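# Pull out spring-loaded release handle and hold it steady

## Task

Draw the release handle out as far as it travels, working against its return spring, and finish with the gripper still holding it there without it moving.

## Robot and tools

Robot: one Doosan M1013 six-joint arm carrying a two-finger parallel gripper (0 to 50 mm between pads). There is a single arm, so every motion argument describes this one gripper. Joints from base outward: waist, shoulder, elbow (about -2.79 to 2.79 rad, stops just before straight), forearm roll, wrist pitch, wrist roll (others about -6.28 to 6.28 rad).

Frames. Scene frame: origin on the table surface under the arm base, +z up, +y to the left when facing along +x; the base may be slightly tilted. Gripper frame: fingers extend along its +z, close and open along its x. The reported end_effector_position is the point midway between the pads; fingertips sit 17.5 mm further along +z. Pure rotations pivot about that point, which is 25 mm off the last joint axis toward gripper -y. A flat block protrudes roughly 9 cm from that axis toward gripper -y and rotates with the hand, so watch its clearance.

The row (9 numbers, each in [-1, 1]): dx, dy, dz, rx, ry, rz, position, force_limit, speed. The first six are an offset, not a pose: expressed in the gripper's own axes and measured from the gripper pose printed in the most recent result that contained it (before any such result in a scene, and for a second or later call in the same reply, from where the hand is when the action begins). Scale: 1.0 equals 0.6 m of translation or 180 degrees; rx, ry, rz form one rotation vector. All rows of one action share that same reference; they do not add up. All-zero offsets command a return to the reference pose rather than a pause. Gripper numbers: position +1 = open 50 mm, about -0.65 = pads meet, -1 = close until blocked (use this to grip). force_limit per pad: -1 about 20 N, 0 about 102 N, +1 about 185 N (actual may exceed by up to 17 %). speed of opening change: -1 20 mm/s, 0 85 mm/s, +1 150 mm/s.

Tools.
execute_actions: {"actions": [...], "pictures": bool}. The list holds at most one entry. Empty list: just report the state. {"rows": [row, ...], "steps": n}: 1 to 15 rows, n up to 15 (default 15), each step 1/30 s, one row per step, the final row reused for leftover steps. {"steps": n} alone: wait, n up to 300, counted from the previous result including your thinking time. A rejected call moves nothing.
move: {"target": row, "speed": m/s}. Drives the hand along a straight line toward the single offset in target (same reference rule and scale as above). speed 0.002 to 0.5, default 0.25; turning capped at twice that in rad/s. The path runs 0.5 to 10 s; anything longer is cut off early. Finger values are applied at the start. It does not avoid obstacles, the hand trails and may overshoot the speed near full stretch. Its result adds a line "move:" with an ending (done, off_target, moving, held, fault) and limits (paced = the sent pose was clipped; held = the clearance check blocked steps, after which the arm may surge), plus the remaining distance to target.
wait: {"seconds": 0 to 10}; nothing new is sent.
zoom_image: {"camera": "cam_high" | "cam_low" | "cam_wrist", "region": [x0, y0, x1, y1]} in pixels, top-left origin, at most 504 x 504. Full images: cam_high and cam_low 504x504, cam_wrist 616x616 fisheye.
read_manual: optional section "licences"; returns legal text only.
finished_scene: {"scene": number of the current scene}; final, and the goal is checked then, so it must already hold steadily.

Motion rules. Each control step the commanded pose is limited to 70 mm and 16 degrees from the measured pose; inverse kinematics favours position over orientation. After an action ends the arm only continues to the last clipped pose, so a distant goal can need several calls; compare the printed pose and send the remainder. The simulation keeps running while you think; fingers mid-travel keep going.

Results. State line: end_effector_position (m) and end_effector_quat_wxyz in the scene frame, plus linear and angular velocity; the printed position can be a little off at long reach. Joint positions and joint torques (with per-unit offset, scale and noise). Flange force: estimated external force on the hand, including held weight, noisy, "no reading" near singularities. object_status: 0 moving, 1 blocked while opening, 2 blocked while closing (a grip), 3 reached commanded opening or pads met (usually nothing held). position_measured in counts: gap in mm is about (250 - position_measured) x 0.202. "pose unreachable" and HELD flag steps the clearance check altered or blocked (a base mount counts as arm). "Hand target" shows the pose the controller currently drives toward. MOTOR HOT warns of overheating; OVER-TEMPERATURE FAULT means brakes were set.

Gripping. Send -1 and keep it; confirm object_status 2. Changing position by 0.01 or more is needed before new force_limit or speed values apply; to loosen, open first. Fingers re-close if the grip slackens, except after a grip with force_limit -1. On a fixed, off-center object the grip fades over time, fast with force_limit -1, so choose a firmer limit for holding a handle against a spring.

Avoid. Contact torque reaching a joint limit (waist and shoulder 319, elbow 150, wrist joints 42.3 N m) or any external force of 144 N causes a 10 s stop, the arm yields and the rest of the call is dropped. The arm is stiff: aim only slightly past contact, move slowly near it, and pull the handle progressively rather than yanking. Prevent slips, drops, slams and hard impacts, and aim for smooth, economical motion.

Each tool is called after ">>>" as name(argument=value, ...), one argument or row to a line, values as JSON.

## Session

I'll start by looking at the scene.

>>> execute_actions(
  actions=[],
)

Scene clock: 0.00 s of 4600.00 s.
end_effector_position=(+0.3474, -0.2016, +0.2127) position_measured=3 object_status=3 end_effector_quat_wxyz=(+0.332, +0.656, -0.490, -0.469) end_effector_velocity=(-0.000, +0.000, -0.000) end_effector_angular_velocity=(+0.000, +0.001, -0.001)
Joint positions: [-0.34   0.462  1.922 -0.363  1.939  2.574]
Joint velocities: [-0.     0.     0.001  0.     0.     0.   ]
Joint torques (N m, as the joint torque sensors report them, + toward a larger angle): no reading
Flange force (N, the push that the arm receives, along the gripper's own x y z axes): no reading
Hand target: +0.347, -0.202, +0.213; +0.332, +0.656, -0.490, -0.469

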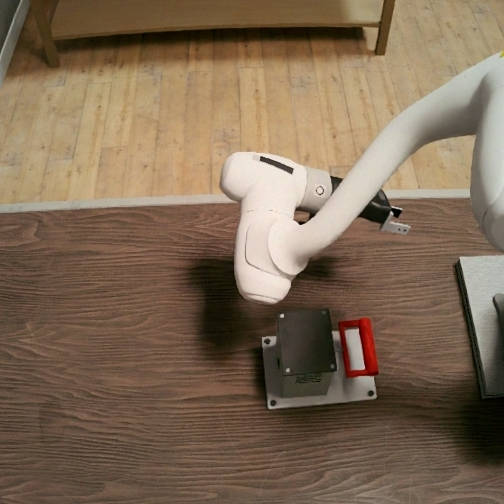

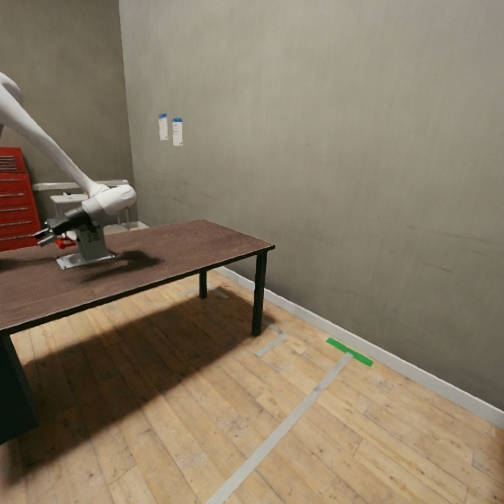

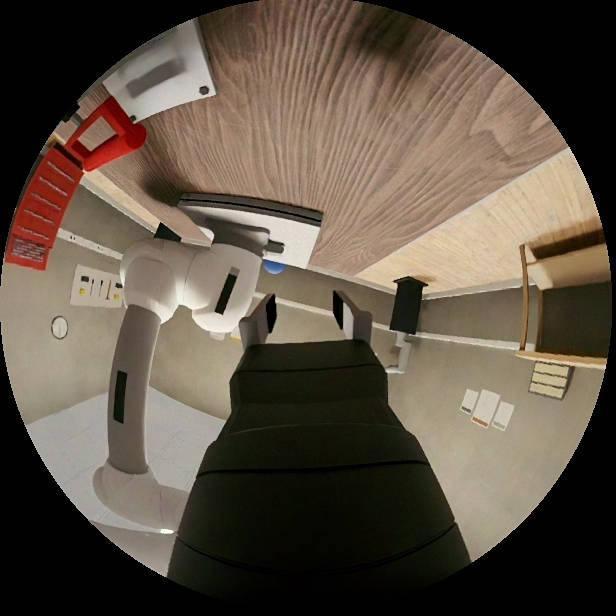

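>>> zoom_image(
  camera="cam_high",
  region=[240, 280, 400, 440],
)

>>> zoom_image(
  camera="cam_low",
  region=[0, 160, 160, 320],
)

>>> zoom_image(
  camera="cam_wrist",
  region=[30, 0, 260, 230],
)

Region (240, 280, 400, 440) of cam_high's 504x504 image, scaled by 3.150, with more detail than that image has.

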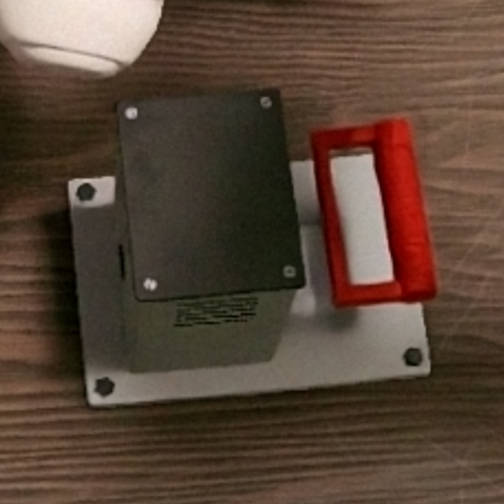

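Region (0, 160, 160, 320) of cam_low's 504x504 image, scaled by 3.150, with more detail than that image has.

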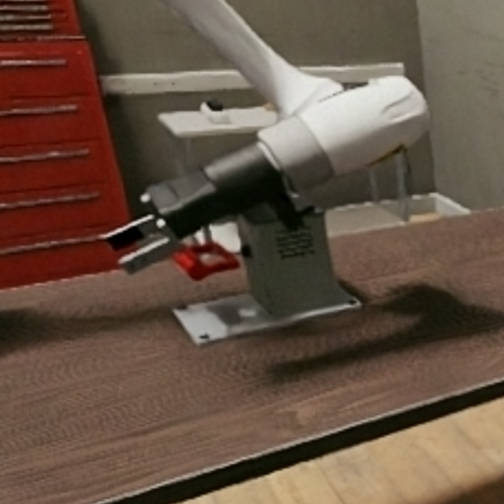

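Region (30, 0, 260, 230) of cam_wrist's 616x616 image, scaled by 2.191, with more detail than that image has.

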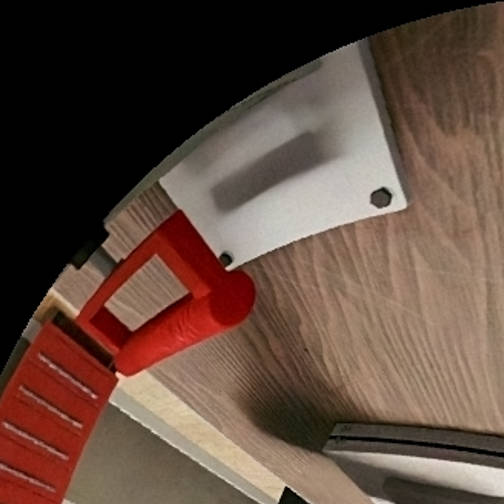

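>>> move(
  target=[-0.4313, -0.0414, -0.1691, 0.2394, 0.3381, -0.3533, 1, 0, 0],
  speed=0.35,
)

Scene clock: 43.83 s of 4600.00 s.
end_effector_position=(+0.4300, +0.0504, +0.2997) position_measured=3 object_status=3 end_effector_quat_wxyz=(+0.001, +1.000, +0.000, -0.000) end_effector_velocity=(+0.000, +0.000, +0.000) end_effector_angular_velocity=(+0.001, -0.001, -0.001)
Joint positions: [ 0.03  -0.147  2.084 -0.008  1.207  1.561]
Joint velocities: [-0.001 -0.    -0.     0.001 -0.    -0.   ]
Joint torques (N m, as the joint torque sensors report them, + toward a larger angle): [ -2.03 -25.97 -38.85   4.1   -0.25   0.05]
Flange force (N, the push that the arm receives, along the gripper's own x y z axes): [4.4 -5.1 -2.8]
Hand target: +0.430, +0.050, +0.300; +0.001, +1.000, +0.000, -0.000
Off the commanded pose: 0.000 m, 0 deg.
After step 90, 38.00 s passed at rest.
move: done

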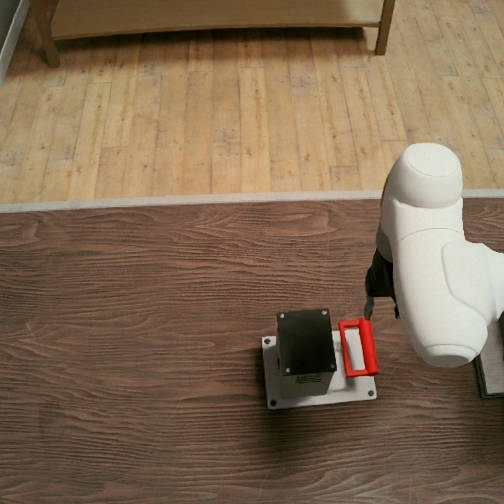

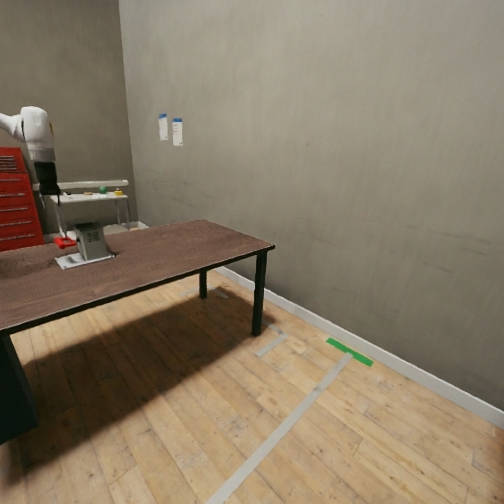

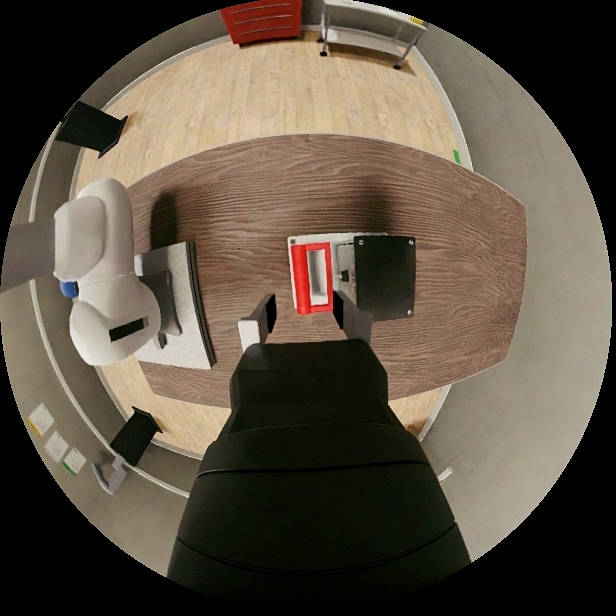

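>>> zoom_image(
  camera="cam_wrist",
  region=[230, 210, 430, 360],
)

>>> zoom_image(
  camera="cam_low",
  region=[20, 170, 140, 290],
)

Region (230, 210, 430, 360) of cam_wrist's 616x616 image, scaled by 2.520, with more detail than that image has; it fills the top 378 rows of this view, and the rest is white.

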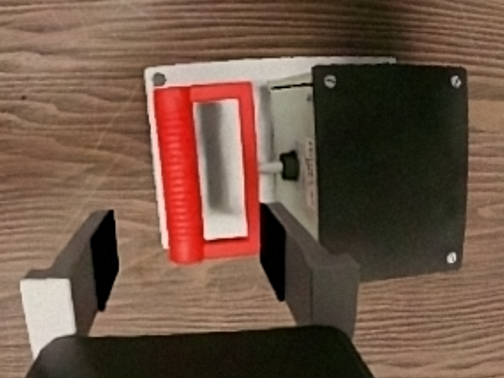

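Region (20, 170, 140, 290) of cam_low's 504x504 image, scaled by 4.200, with more detail than that image has.

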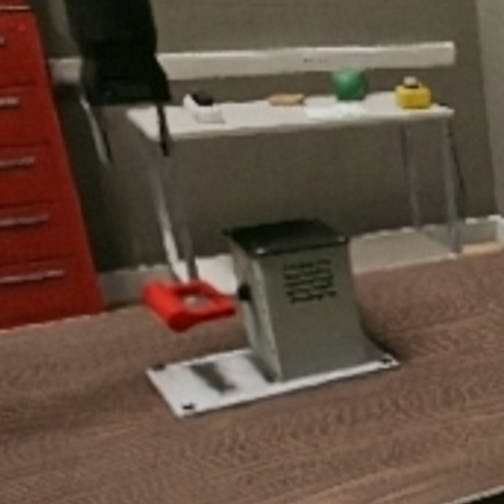

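>>> zoom_image(
  camera="cam_wrist",
  region=[320, 240, 380, 310],
)

>>> zoom_image(
  camera="cam_wrist",
  region=[260, 230, 350, 330],
)

Region (320, 240, 380, 310) of cam_wrist's 616x616 image, scaled by 7.200, with more detail than that image has; it fills the left 432 columns of this view, and the rest is white.

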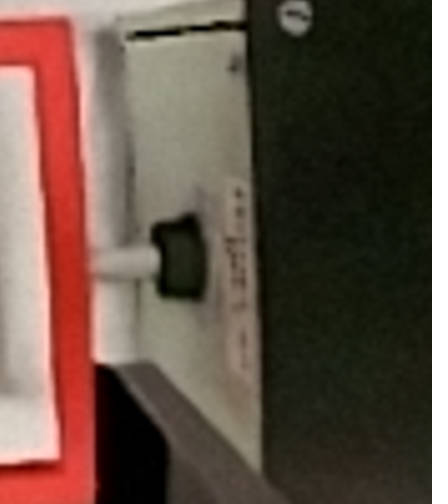

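Region (260, 230, 350, 330) of cam_wrist's 616x616 image, scaled by 5.040, with more detail than that image has; it fills the left 454 columns of this view, and the rest is white.

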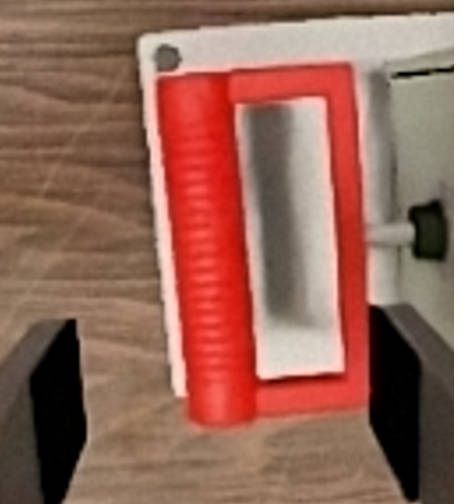

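>>> move(
  target=[-0.010, 0.0123, 0.2495, 0, 0, -0.0111, 1, 0, 0],
  speed=0.2,
)

Scene clock: 89.03 s of 4600.00 s.
end_effector_position=(+0.4240, +0.0428, +0.1500) position_measured=3 object_status=3 end_effector_quat_wxyz=(+0.001, +1.000, +0.018, -0.000) end_effector_velocity=(+0.001, -0.000, -0.000) end_effector_angular_velocity=(+0.000, -0.000, -0.001)
Joint positions: [ 0.01  -0.009  2.271 -0.01   0.882  1.509]
Joint velocities: [-0.     0.001 -0.001  0.    -0.     0.001]
Joint torques (N m, as the joint torque sensors report them, + toward a larger angle): [ -1.02 -33.04 -32.55   3.26  -0.39   0.07]
Flange force (N, the push that the arm receives, along the gripper's own x y z axes): [3.0 -2.5 -1.5]
Hand target: +0.424, +0.043, +0.150; +0.001, +1.000, +0.018, -0.000
Off the commanded pose: 0.000 m, 0 deg.
After step 90, 41.10 s passed at rest.
move: done

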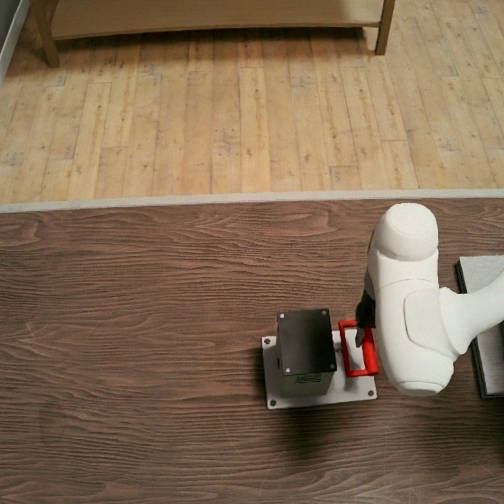

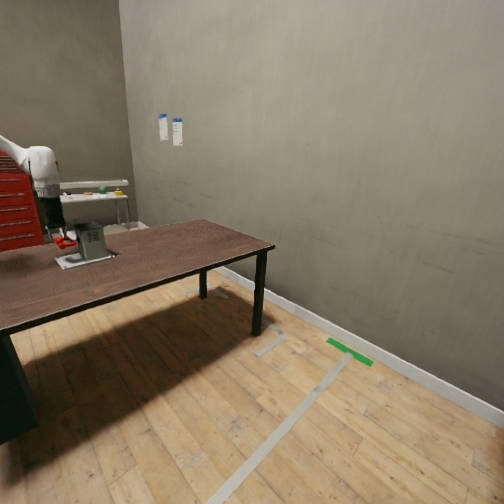

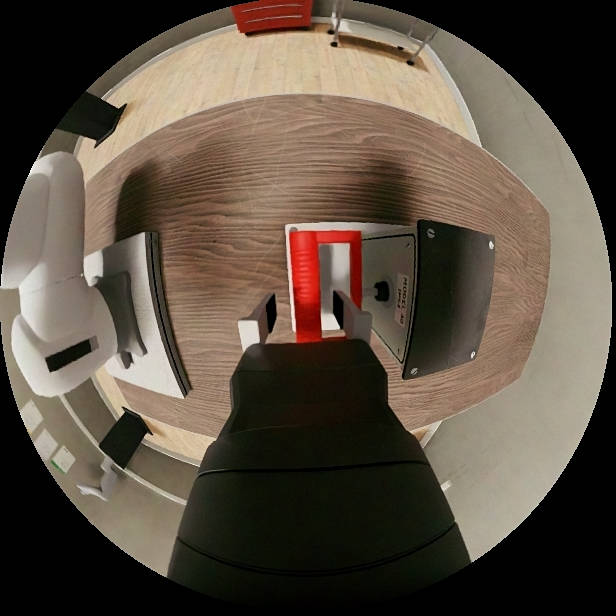

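>>> zoom_image(
  camera="cam_wrist",
  region=[240, 215, 430, 365],
)

>>> zoom_image(
  camera="cam_wrist",
  region=[355, 255, 425, 335],
)

>>> zoom_image(
  camera="cam_low",
  region=[30, 200, 120, 280],
)

Region (240, 215, 430, 365) of cam_wrist's 616x616 image, scaled by 2.653, with more detail than that image has; it fills the top 398 rows of this view, and the rest is white.

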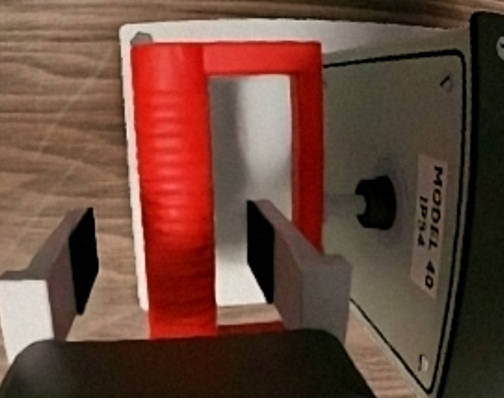

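Region (355, 255, 425, 335) of cam_wrist's 616x616 image, scaled by 6.300, with more detail than that image has; it fills the left 441 columns of this view, and the rest is white.

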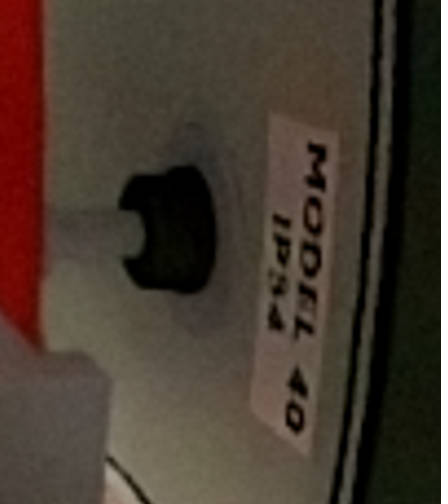

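Region (30, 200, 120, 280) of cam_low's 504x504 image, scaled by 5.600, with more detail than that image has.

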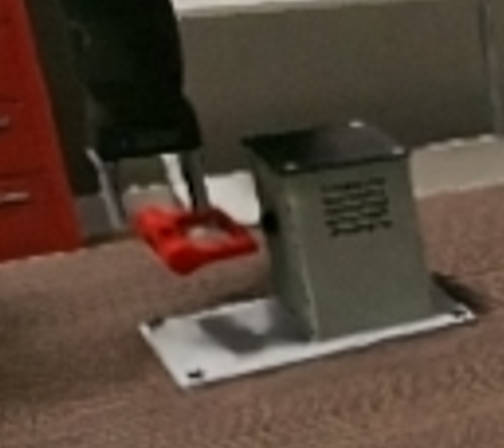

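>>> zoom_image(
  camera="cam_wrist",
  region=[265, 220, 375, 345],
)

>>> zoom_image(
  camera="cam_high",
  region=[320, 290, 400, 390],
)

Region (265, 220, 375, 345) of cam_wrist's 616x616 image, scaled by 4.032, with more detail than that image has; it fills the left 444 columns of this view, and the rest is white.

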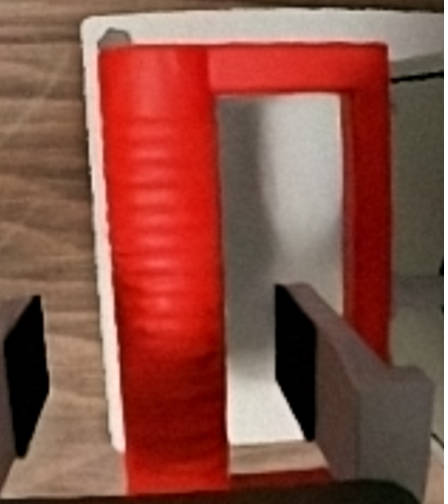

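Region (320, 290, 400, 390) of cam_high's 504x504 image, scaled by 5.040, with more detail than that image has; it fills the left 403 columns of this view, and the rest is white.

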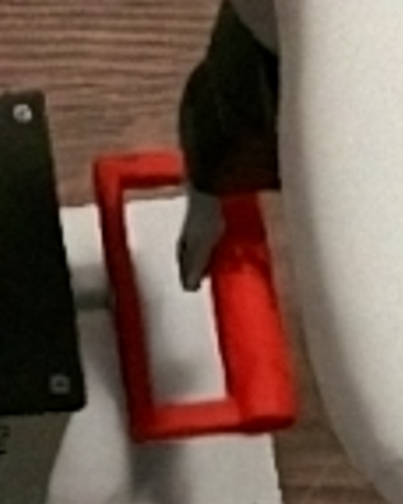

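>>> move(
  target=[0.0025, -0.0033, 0.0783, 0, 0, 0, 1, 0, 0],
  speed=0.06,
)

Scene clock: 143.77 s of 4600.00 s.
end_effector_position=(+0.4255, +0.0448, +0.1030) position_measured=3 object_status=3 end_effector_quat_wxyz=(+0.001, +1.000, +0.018, -0.000) end_effector_velocity=(-0.001, +0.000, -0.001) end_effector_angular_velocity=(+0.000, +0.002, +0.000)
Joint positions: [ 0.014  0.062  2.312 -0.011  0.77   1.515]
Joint velocities: [-0.     0.001  0.001  0.     0.001 -0.   ]
Joint torques (N m, as the joint torque sensors report them, + toward a larger angle): [ -1.44 -37.5  -29.32   2.98  -0.34   0.1 ]
Flange force (N, the push that the arm receives, along the gripper's own x y z axes): [3.2 -3.6 -0.4]
Hand target: +0.425, +0.045, +0.103; +0.001, +1.000, +0.018, -0.000
Off the commanded pose: 0.000 m, 0 deg.
After step 90, 50.67 s passed at rest.
move: done

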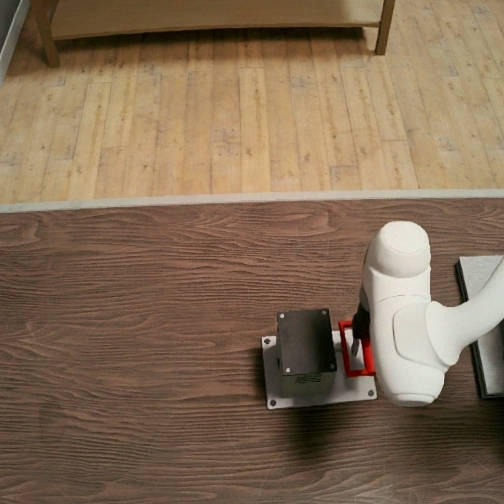

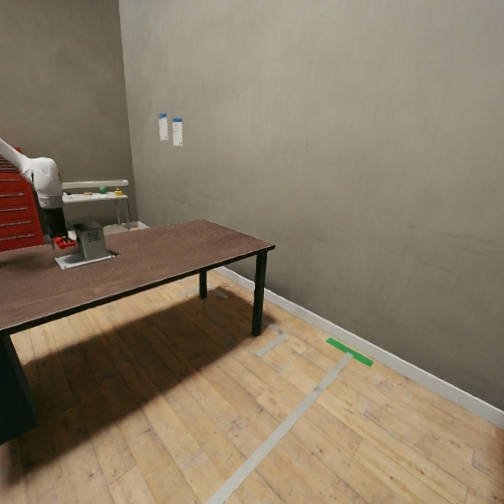

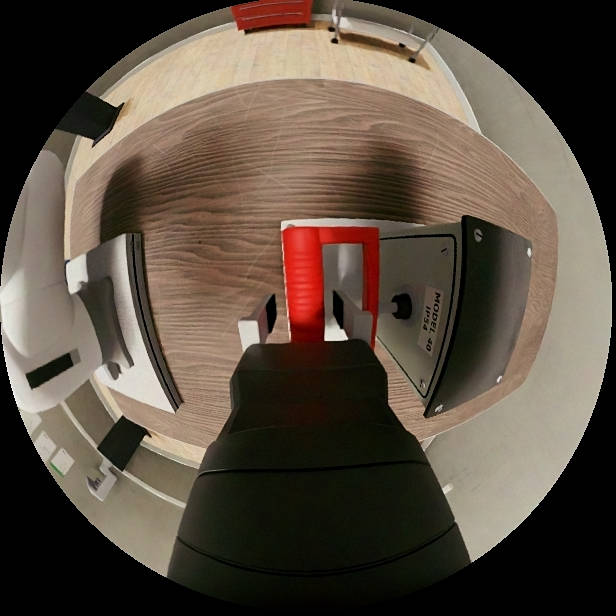

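>>> zoom_image(
  camera="cam_wrist",
  region=[250, 215, 420, 350],
)

>>> zoom_image(
  camera="cam_low",
  region=[35, 210, 105, 275],
)

Region (250, 215, 420, 350) of cam_wrist's 616x616 image, scaled by 2.965, with more detail than that image has; it fills the top 400 rows of this view, and the rest is white.

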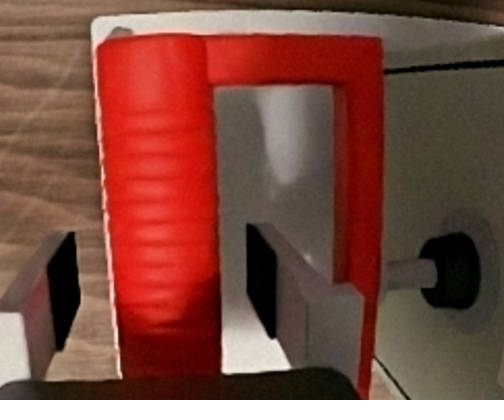

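Region (35, 210, 105, 275) of cam_low's 504x504 image, scaled by 7.200, with more detail than that image has; it fills the top 468 rows of this view, and the rest is white.

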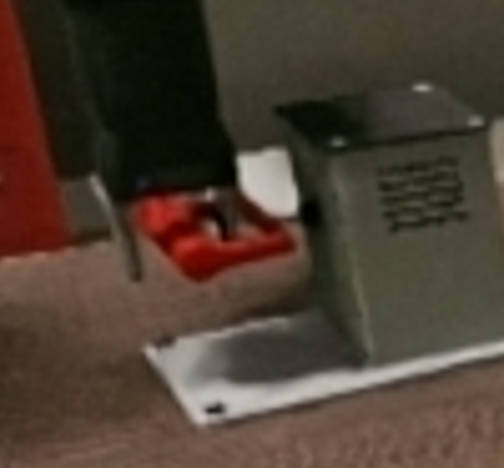

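>>> move(
  target=[0, 0, 0, 0, 0, 0, -1, -0.2, -0.5],
  speed=0.05,
)

Scene clock: 160.20 s of 4600.00 s.
end_effector_position=(+0.4256, +0.0448, +0.1030) position_measured=119 object_status=2 end_effector_quat_wxyz=(+0.001, +1.000, +0.018, -0.000) end_effector_velocity=(-0.000, -0.000, +0.000) end_effector_angular_velocity=(+0.000, +0.000, +0.001)
Joint positions: [ 0.014  0.062  2.312 -0.011  0.77   1.515]
Joint velocities: [-0.    -0.    -0.     0.     0.001 -0.001]
Joint torques (N m, as the joint torque sensors report them, + toward a larger angle): [ -2.1  -39.   -23.74   2.41   2.53   0.17]
Flange force (N, the push that the arm receives, along the gripper's own x y z axes): [14.5 -5.1 3.9]
Hand target: +0.425, +0.045, +0.103; +0.001, +1.000, +0.018, -0.000
Off the commanded pose: 0.000 m, 0 deg.
After step 90, 12.73 s passed at rest.
move: done

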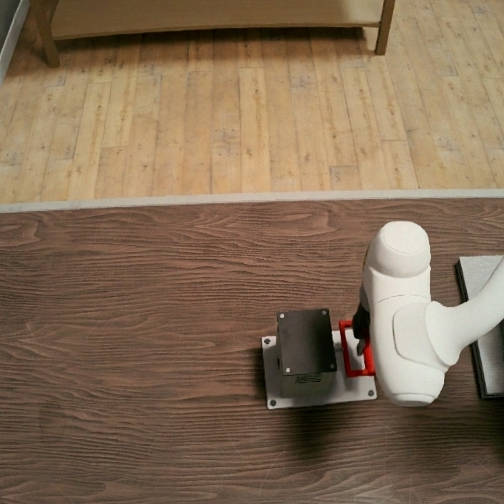

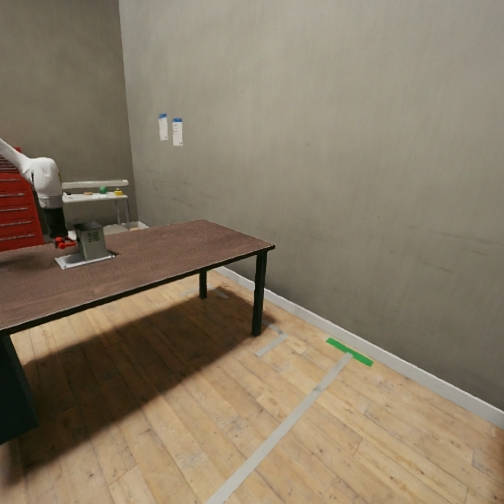

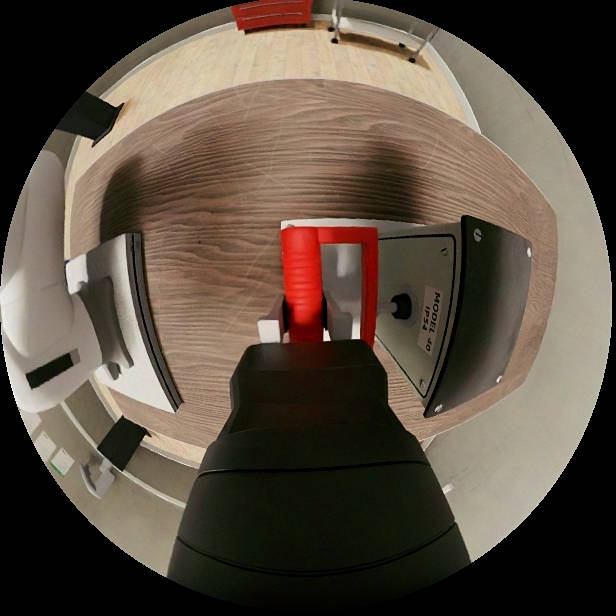

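>>> execute_actions(
  actions=[
    {"rows": [[-0.0005,0,0,0,0,0,-1,-0.2,-0.5],[-0.0013,0,0,0,0,0,-1,-0.2,-0.5],[-0.0025,0,0,0,0,0,-1,-0.2,-0.5],[-0.004,0,0,0,0,0,-1,-0.2,-0.5],[-0.0057,0,0,0,0,0,-1,-0.2,-0.5],[-0.0075,0,0,0,0,0,-1,-0.2,-0.5],[-0.0092,0,0,0,0,0,-1,-0.2,-0.5],[-0.011,0,0,0,0,0,-1,-0.2,-0.5],[-0.0127,0,0,0,0,0,-1,-0.2,-0.5],[-0.0142,0,0,0,0,0,-1,-0.2,-0.5],[-0.0154,0,0,0,0,0,-1,-0.2,-0.5],[-0.0162,0,0,0,0,0,-1,-0.2,-0.5],[-0.0167,0,0,0,0,0,-1,-0.2,-0.5]], "steps": 15},
  ],
  pictures=false,
)

Scene clock: 171.63 s of 4600.00 s.
end_effector_position=(+0.4156, +0.0445, +0.1030) position_measured=119 object_status=2 end_effector_quat_wxyz=(+0.001, +1.000, +0.018, -0.000) end_effector_velocity=(+0.000, +0.000, +0.001) end_effector_angular_velocity=(+0.000, -0.002, +0.001)
Joint positions: [ 0.013  0.047  2.329 -0.011  0.769  1.513]
Joint velocities: [-0.    -0.001  0.     0.    -0.    -0.001]
Joint torques (N m, as the joint torque sensors report them, + toward a larger angle): [ -1.52 -33.52 -23.47   3.06   2.87   0.1 ]
Flange force (N, the push that the arm receives, along the gripper's own x y z axes): [12.6 -3.1 0.6]
Hand target: +0.416, +0.044, +0.103; +0.001, +1.000, +0.018, -0.000
Off the commanded pose: 0.000 m, 0 deg.
Steps of this call (steps 1 to 90: nothing new was sent; then 7.93 s passed at rest; steps 91 to 105: all 15 steps of this action). Readings (end_effector_position | what the end effector reports):
91: (+0.4255, +0.0448, +0.1030) | position_measured=119 object_status=2
92: (+0.4253, +0.0448, +0.1030) | position_measured=119 object_status=2
94: (+0.4243, +0.0448, +0.1030) | position_measured=119 object_status=2
98: (+0.4205, +0.0447, +0.1030) | position_measured=119 object_status=2
105: the state above

>>> execute_actions(
  actions=[
    {"rows": [[-0.0005,0,0,0,0,0,-1,-0.2,-0.5],[-0.0013,0,0,0,0,0,-1,-0.2,-0.5],[-0.0025,0,0,0,0,0,-1,-0.2,-0.5],[-0.004,0,0,0,0,0,-1,-0.2,-0.5],[-0.0055,0,0,0,0,0,-1,-0.2,-0.5],[-0.007,0,0,0,0,0,-1,-0.2,-0.5],[-0.0085,0,0,0,0,0,-1,-0.2,-0.5],[-0.010,0,0,0,0,0,-1,-0.2,-0.5],[-0.0113,0,0,0,0,0,-1,-0.2,-0.5],[-0.0123,0,0,0,0,0,-1,-0.2,-0.5],[-0.013,0,0,0,0,0,-1,-0.2,-0.5],[-0.0133,0,0,0,0,0,-1,-0.2,-0.5]], "steps": 15},
  ],
  pictures=true,
)

>>> zoom_image(
  camera="cam_wrist",
  region=[340, 250, 460, 350],
)

Scene clock: 185.50 s of 4600.00 s.
end_effector_position=(+0.4076, +0.0442, +0.1030) position_measured=119 object_status=2 end_effector_quat_wxyz=(+0.001, +1.000, +0.018, -0.000) end_effector_velocity=(-0.000, -0.000, -0.000) end_effector_angular_velocity=(-0.001, +0.001, +0.001)
Joint positions: [ 0.012  0.034  2.342 -0.011  0.768  1.512]
Joint velocities: [ 0.    -0.     0.    -0.002  0.     0.001]
Joint torques (N m, as the joint torque sensors report them, + toward a larger angle): [  0.55 -36.23 -21.48   3.24   3.41  -0.02]
Flange force (N, the push that the arm receives, along the gripper's own x y z axes): [18.2 0.5 5.0]
Hand target: +0.408, +0.044, +0.103; +0.001, +1.000, +0.018, -0.000
Off the commanded pose: 0.000 m, 0 deg.
Steps of this call (steps 1 to 90: nothing new was sent; then 10.37 s passed at rest; steps 91 to 105: all 15 steps of this action). Readings (end_effector_position | what the end effector reports):
91: (+0.4156, +0.0444, +0.1030) | position_measured=119 object_status=2
92: (+0.4154, +0.0444, +0.1030) | position_measured=119 object_status=2
94: (+0.4143, +0.0444, +0.1030) | position_measured=119 object_status=2
98: (+0.4109, +0.0443, +0.1030) | position_measured=119 object_status=2
105: the state above

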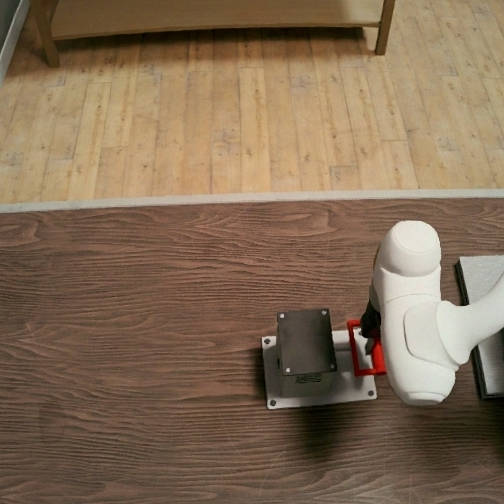

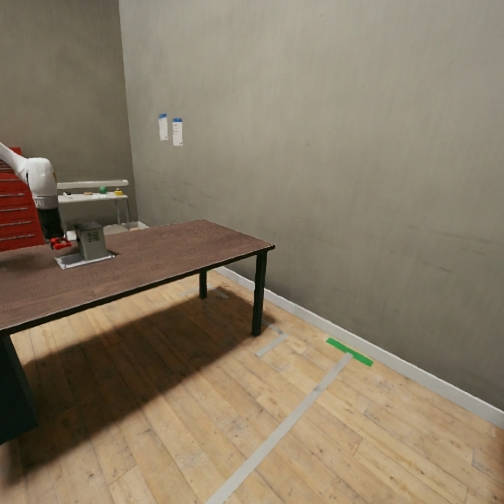

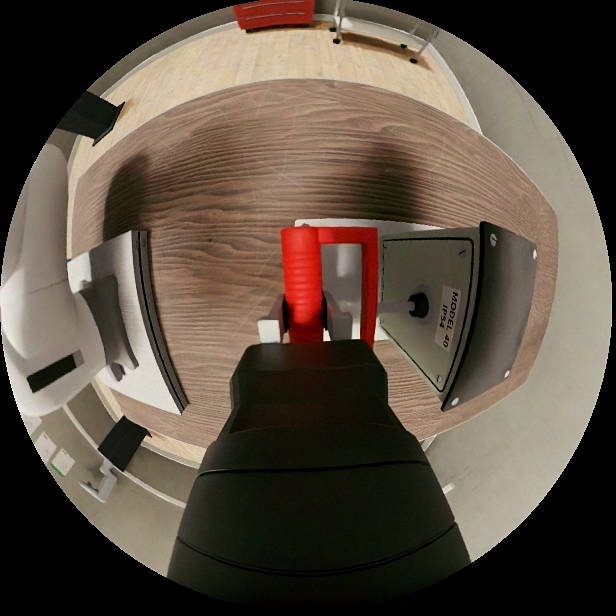

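Region (340, 250, 460, 350) of cam_wrist's 616x616 image, scaled by 4.200, with more detail than that image has.

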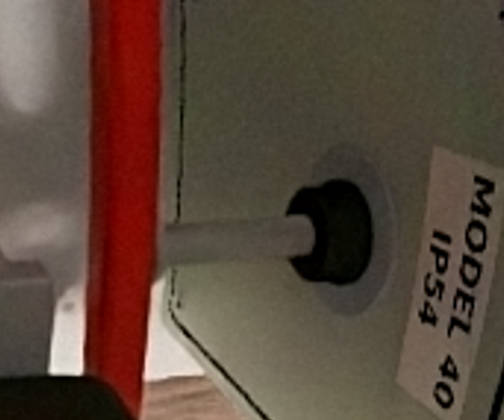

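>>> move(
  target=[-0.0192, 0.0003, 0, 0, 0, 0, 1, -0.6, -0.5],
  speed=0.03,
)

>>> move(
  target=[0, 0, 0, 0, 0, 0, -1, -0.6, -0.6],
  speed=0.03,
)

Scene clock: 222.60 s of 4600.00 s.
end_effector_position=(+0.3961, +0.0436, +0.1030) position_measured=3 object_status=3 end_effector_quat_wxyz=(+0.001, +1.000, +0.018, -0.000) end_effector_velocity=(+0.000, +0.000, +0.000) end_effector_angular_velocity=(+0.000, -0.001, -0.000)
Joint positions: [ 0.009  0.016  2.361 -0.011  0.767  1.51 ]
Joint velocities: [ 0.    -0.    -0.     0.001 -0.     0.   ]
Joint torques (N m, as the joint torque sensors report them, + toward a larger angle): [ -1.95 -32.45 -21.71   2.37   3.45   0.  ]
Flange force (N, the push that the arm receives, along the gripper's own x y z axes): [15.5 -5.3 2.1]
Hand target: +0.396, +0.044, +0.103; +0.001, +1.000, +0.018, -0.000
Off the commanded pose: 0.000 m, 0 deg.
After step 90, 33.40 s passed at rest.
move: done

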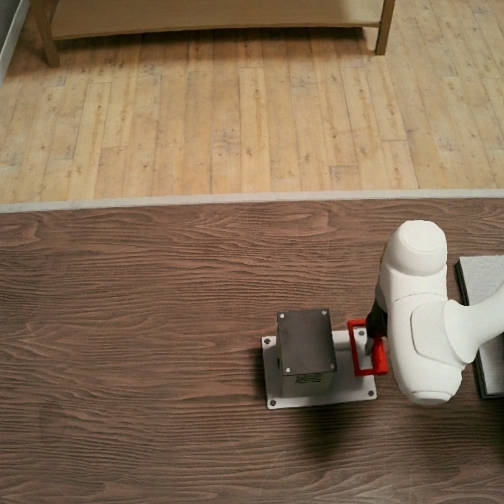

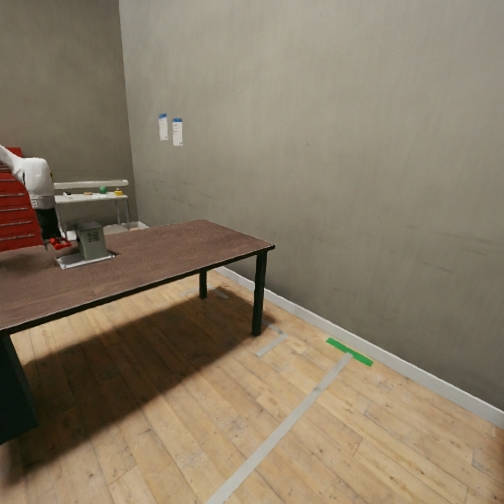

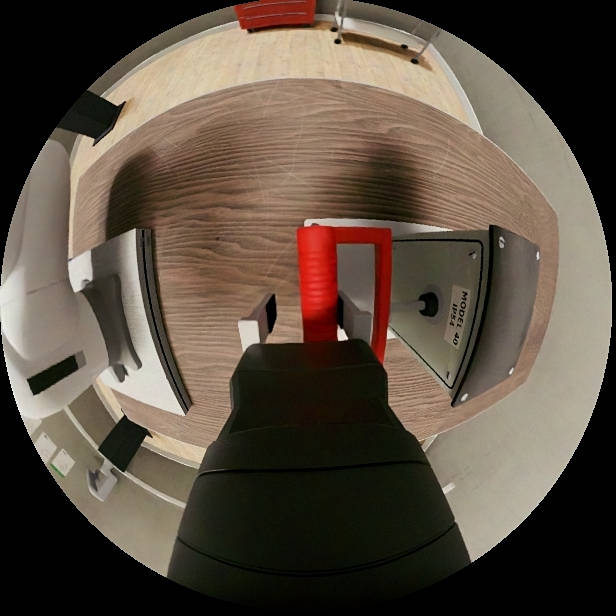

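Scene clock: 223.33 s of 4600.00 s.
end_effector_position=(+0.3962, +0.0436, +0.1030) position_measured=117 object_status=2 end_effector_quat_wxyz=(+0.001, +1.000, +0.018, -0.000) end_effector_velocity=(-0.001, +0.000, -0.001) end_effector_angular_velocity=(+0.001, +0.001, -0.001)
Joint positions: [ 0.009  0.016  2.361 -0.011  0.767  1.51 ]
Joint velocities: [-0.     0.     0.001  0.001 -0.     0.001]
Joint torques (N m, as the joint torque sensors report them, + toward a larger angle): [ -0.76 -33.54 -21.16   2.61   3.85   0.  ]
Flange force (N, the push that the arm receives, along the gripper's own x y z axes): [17.8 -2.5 4.5]
Hand target: +0.396, +0.044, +0.103; +0.001, +1.000, +0.018, -0.000
Off the commanded pose: 0.000 m, 0 deg.
move: done

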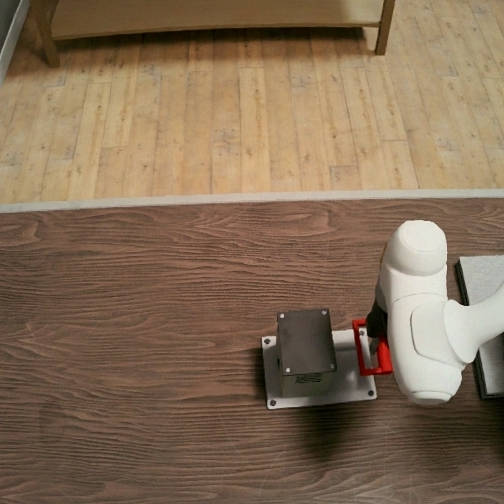

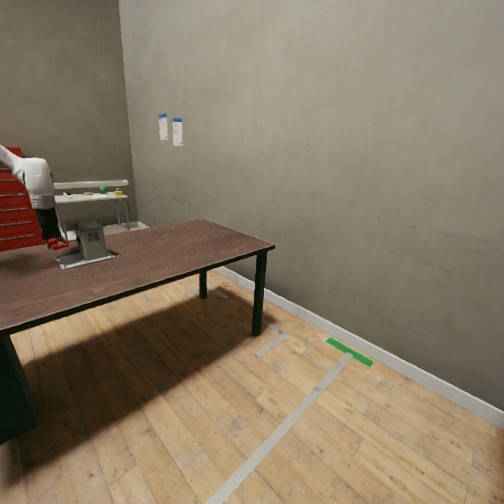

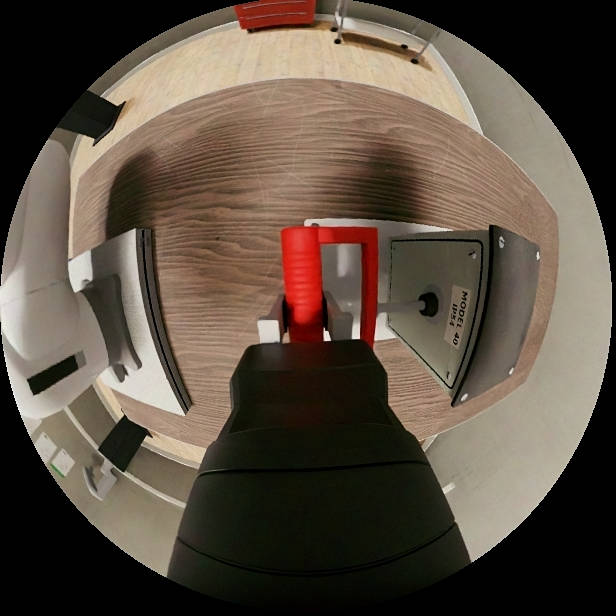

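>>> move(
  target=[-0.0188, 0.0002, 0, 0, 0, 0, 1, -0.85, -0.5],
  speed=0.03,
)

>>> move(
  target=[0, 0, 0, 0, 0, 0, -1, -0.85, -0.6],
  speed=0.03,
)

Scene clock: 229.37 s of 4600.00 s.
end_effector_position=(+0.3849, +0.0431, +0.1030) position_measured=3 object_status=3 end_effector_quat_wxyz=(+0.001, +1.000, +0.018, -0.000) end_effector_velocity=(+0.001, -0.000, +0.000) end_effector_angular_velocity=(-0.001, -0.001, -0.001)
Joint positions: [ 0.007 -0.002  2.379 -0.011  0.767  1.508]
Joint velocities: [-0.    -0.    -0.001 -0.001  0.     0.001]
Joint torques (N m, as the joint torque sensors report them, + toward a larger angle): [ -1.92 -31.21 -20.79   2.31   3.94  -0.07]
Flange force (N, the push that the arm receives, along the gripper's own x y z axes): [18.1 -5.7 3.8]
Hand target: +0.385, +0.043, +0.103; +0.001, +1.000, +0.018, -0.000
Off the commanded pose: 0.000 m, 0 deg.
After step 90, 2.33 s passed at rest.
move: done

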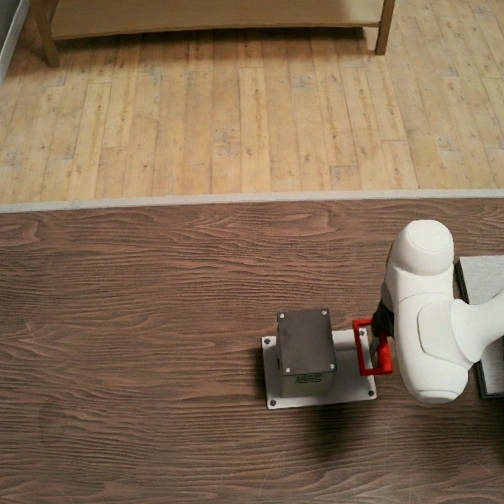

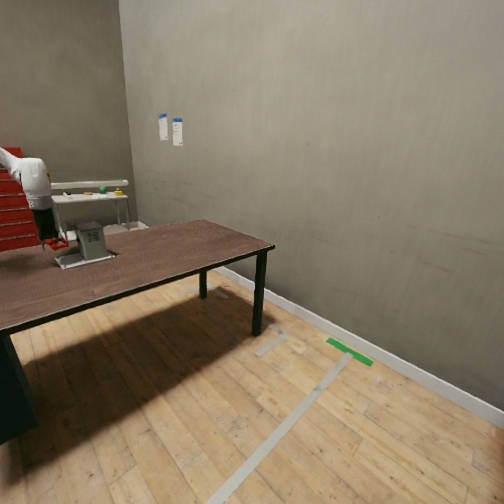

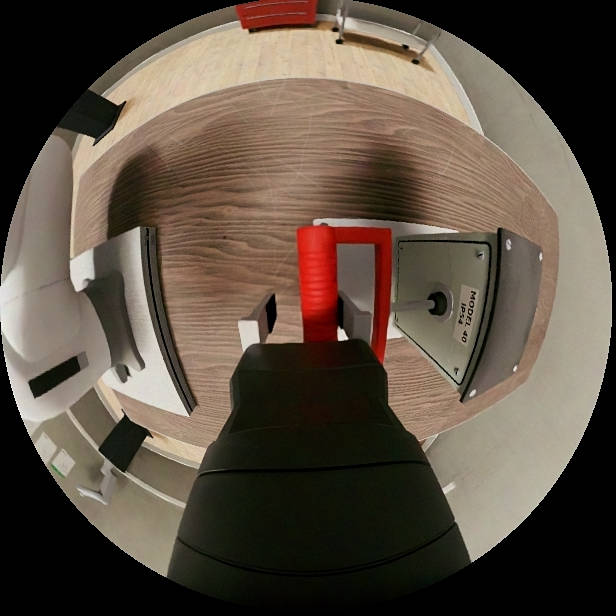

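Scene clock: 230.10 s of 4600.00 s.
end_effector_position=(+0.3849, +0.0431, +0.1030) position_measured=116 object_status=2 end_effector_quat_wxyz=(+0.001, +1.000, +0.018, -0.000) end_effector_velocity=(+0.001, +0.000, +0.000) end_effector_angular_velocity=(+0.000, -0.001, -0.001)
Joint positions: [ 0.007 -0.002  2.379 -0.011  0.767  1.508]
Joint velocities: [-0.     0.    -0.001  0.001 -0.     0.001]
Joint torques (N m, as the joint torque sensors report them, + toward a larger angle): [ -1.56 -31.72 -20.14   2.48   4.45  -0.11]
Flange force (N, the push that the arm receives, along the gripper's own x y z axes): [20.0 -5.0 5.3]
Hand target: +0.385, +0.043, +0.103; +0.001, +1.000, +0.018, -0.000
Off the commanded pose: 0.000 m, 0 deg.
move: done

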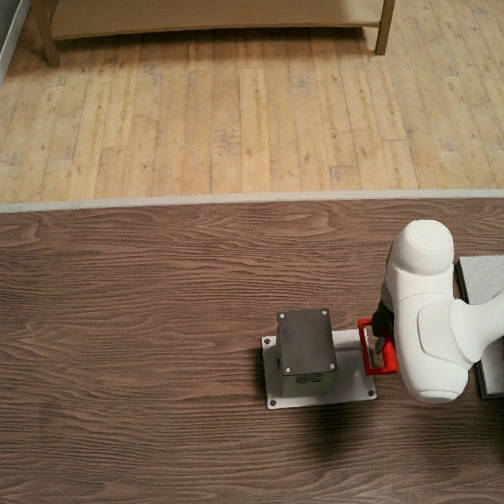

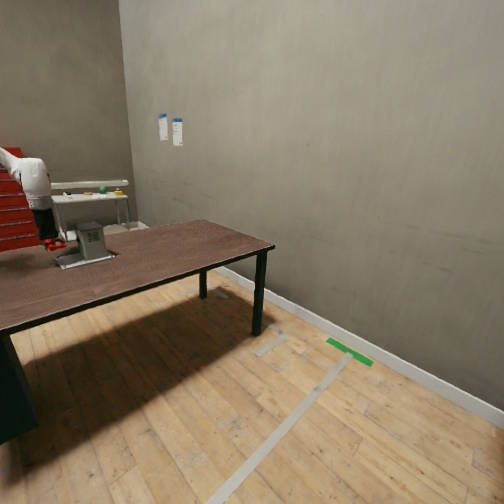

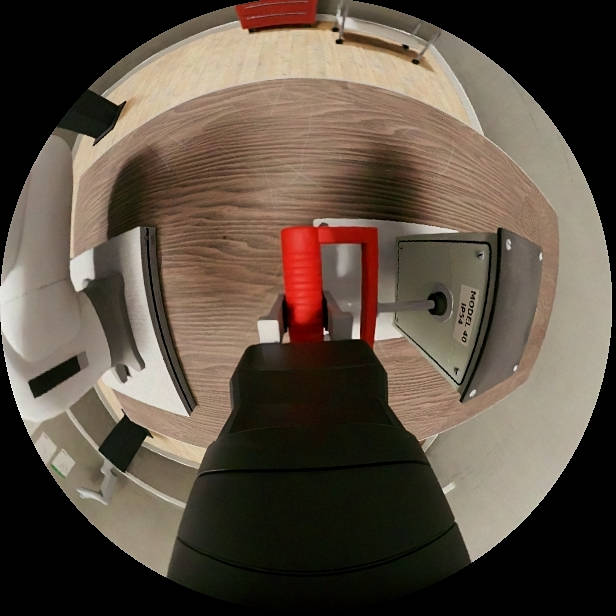

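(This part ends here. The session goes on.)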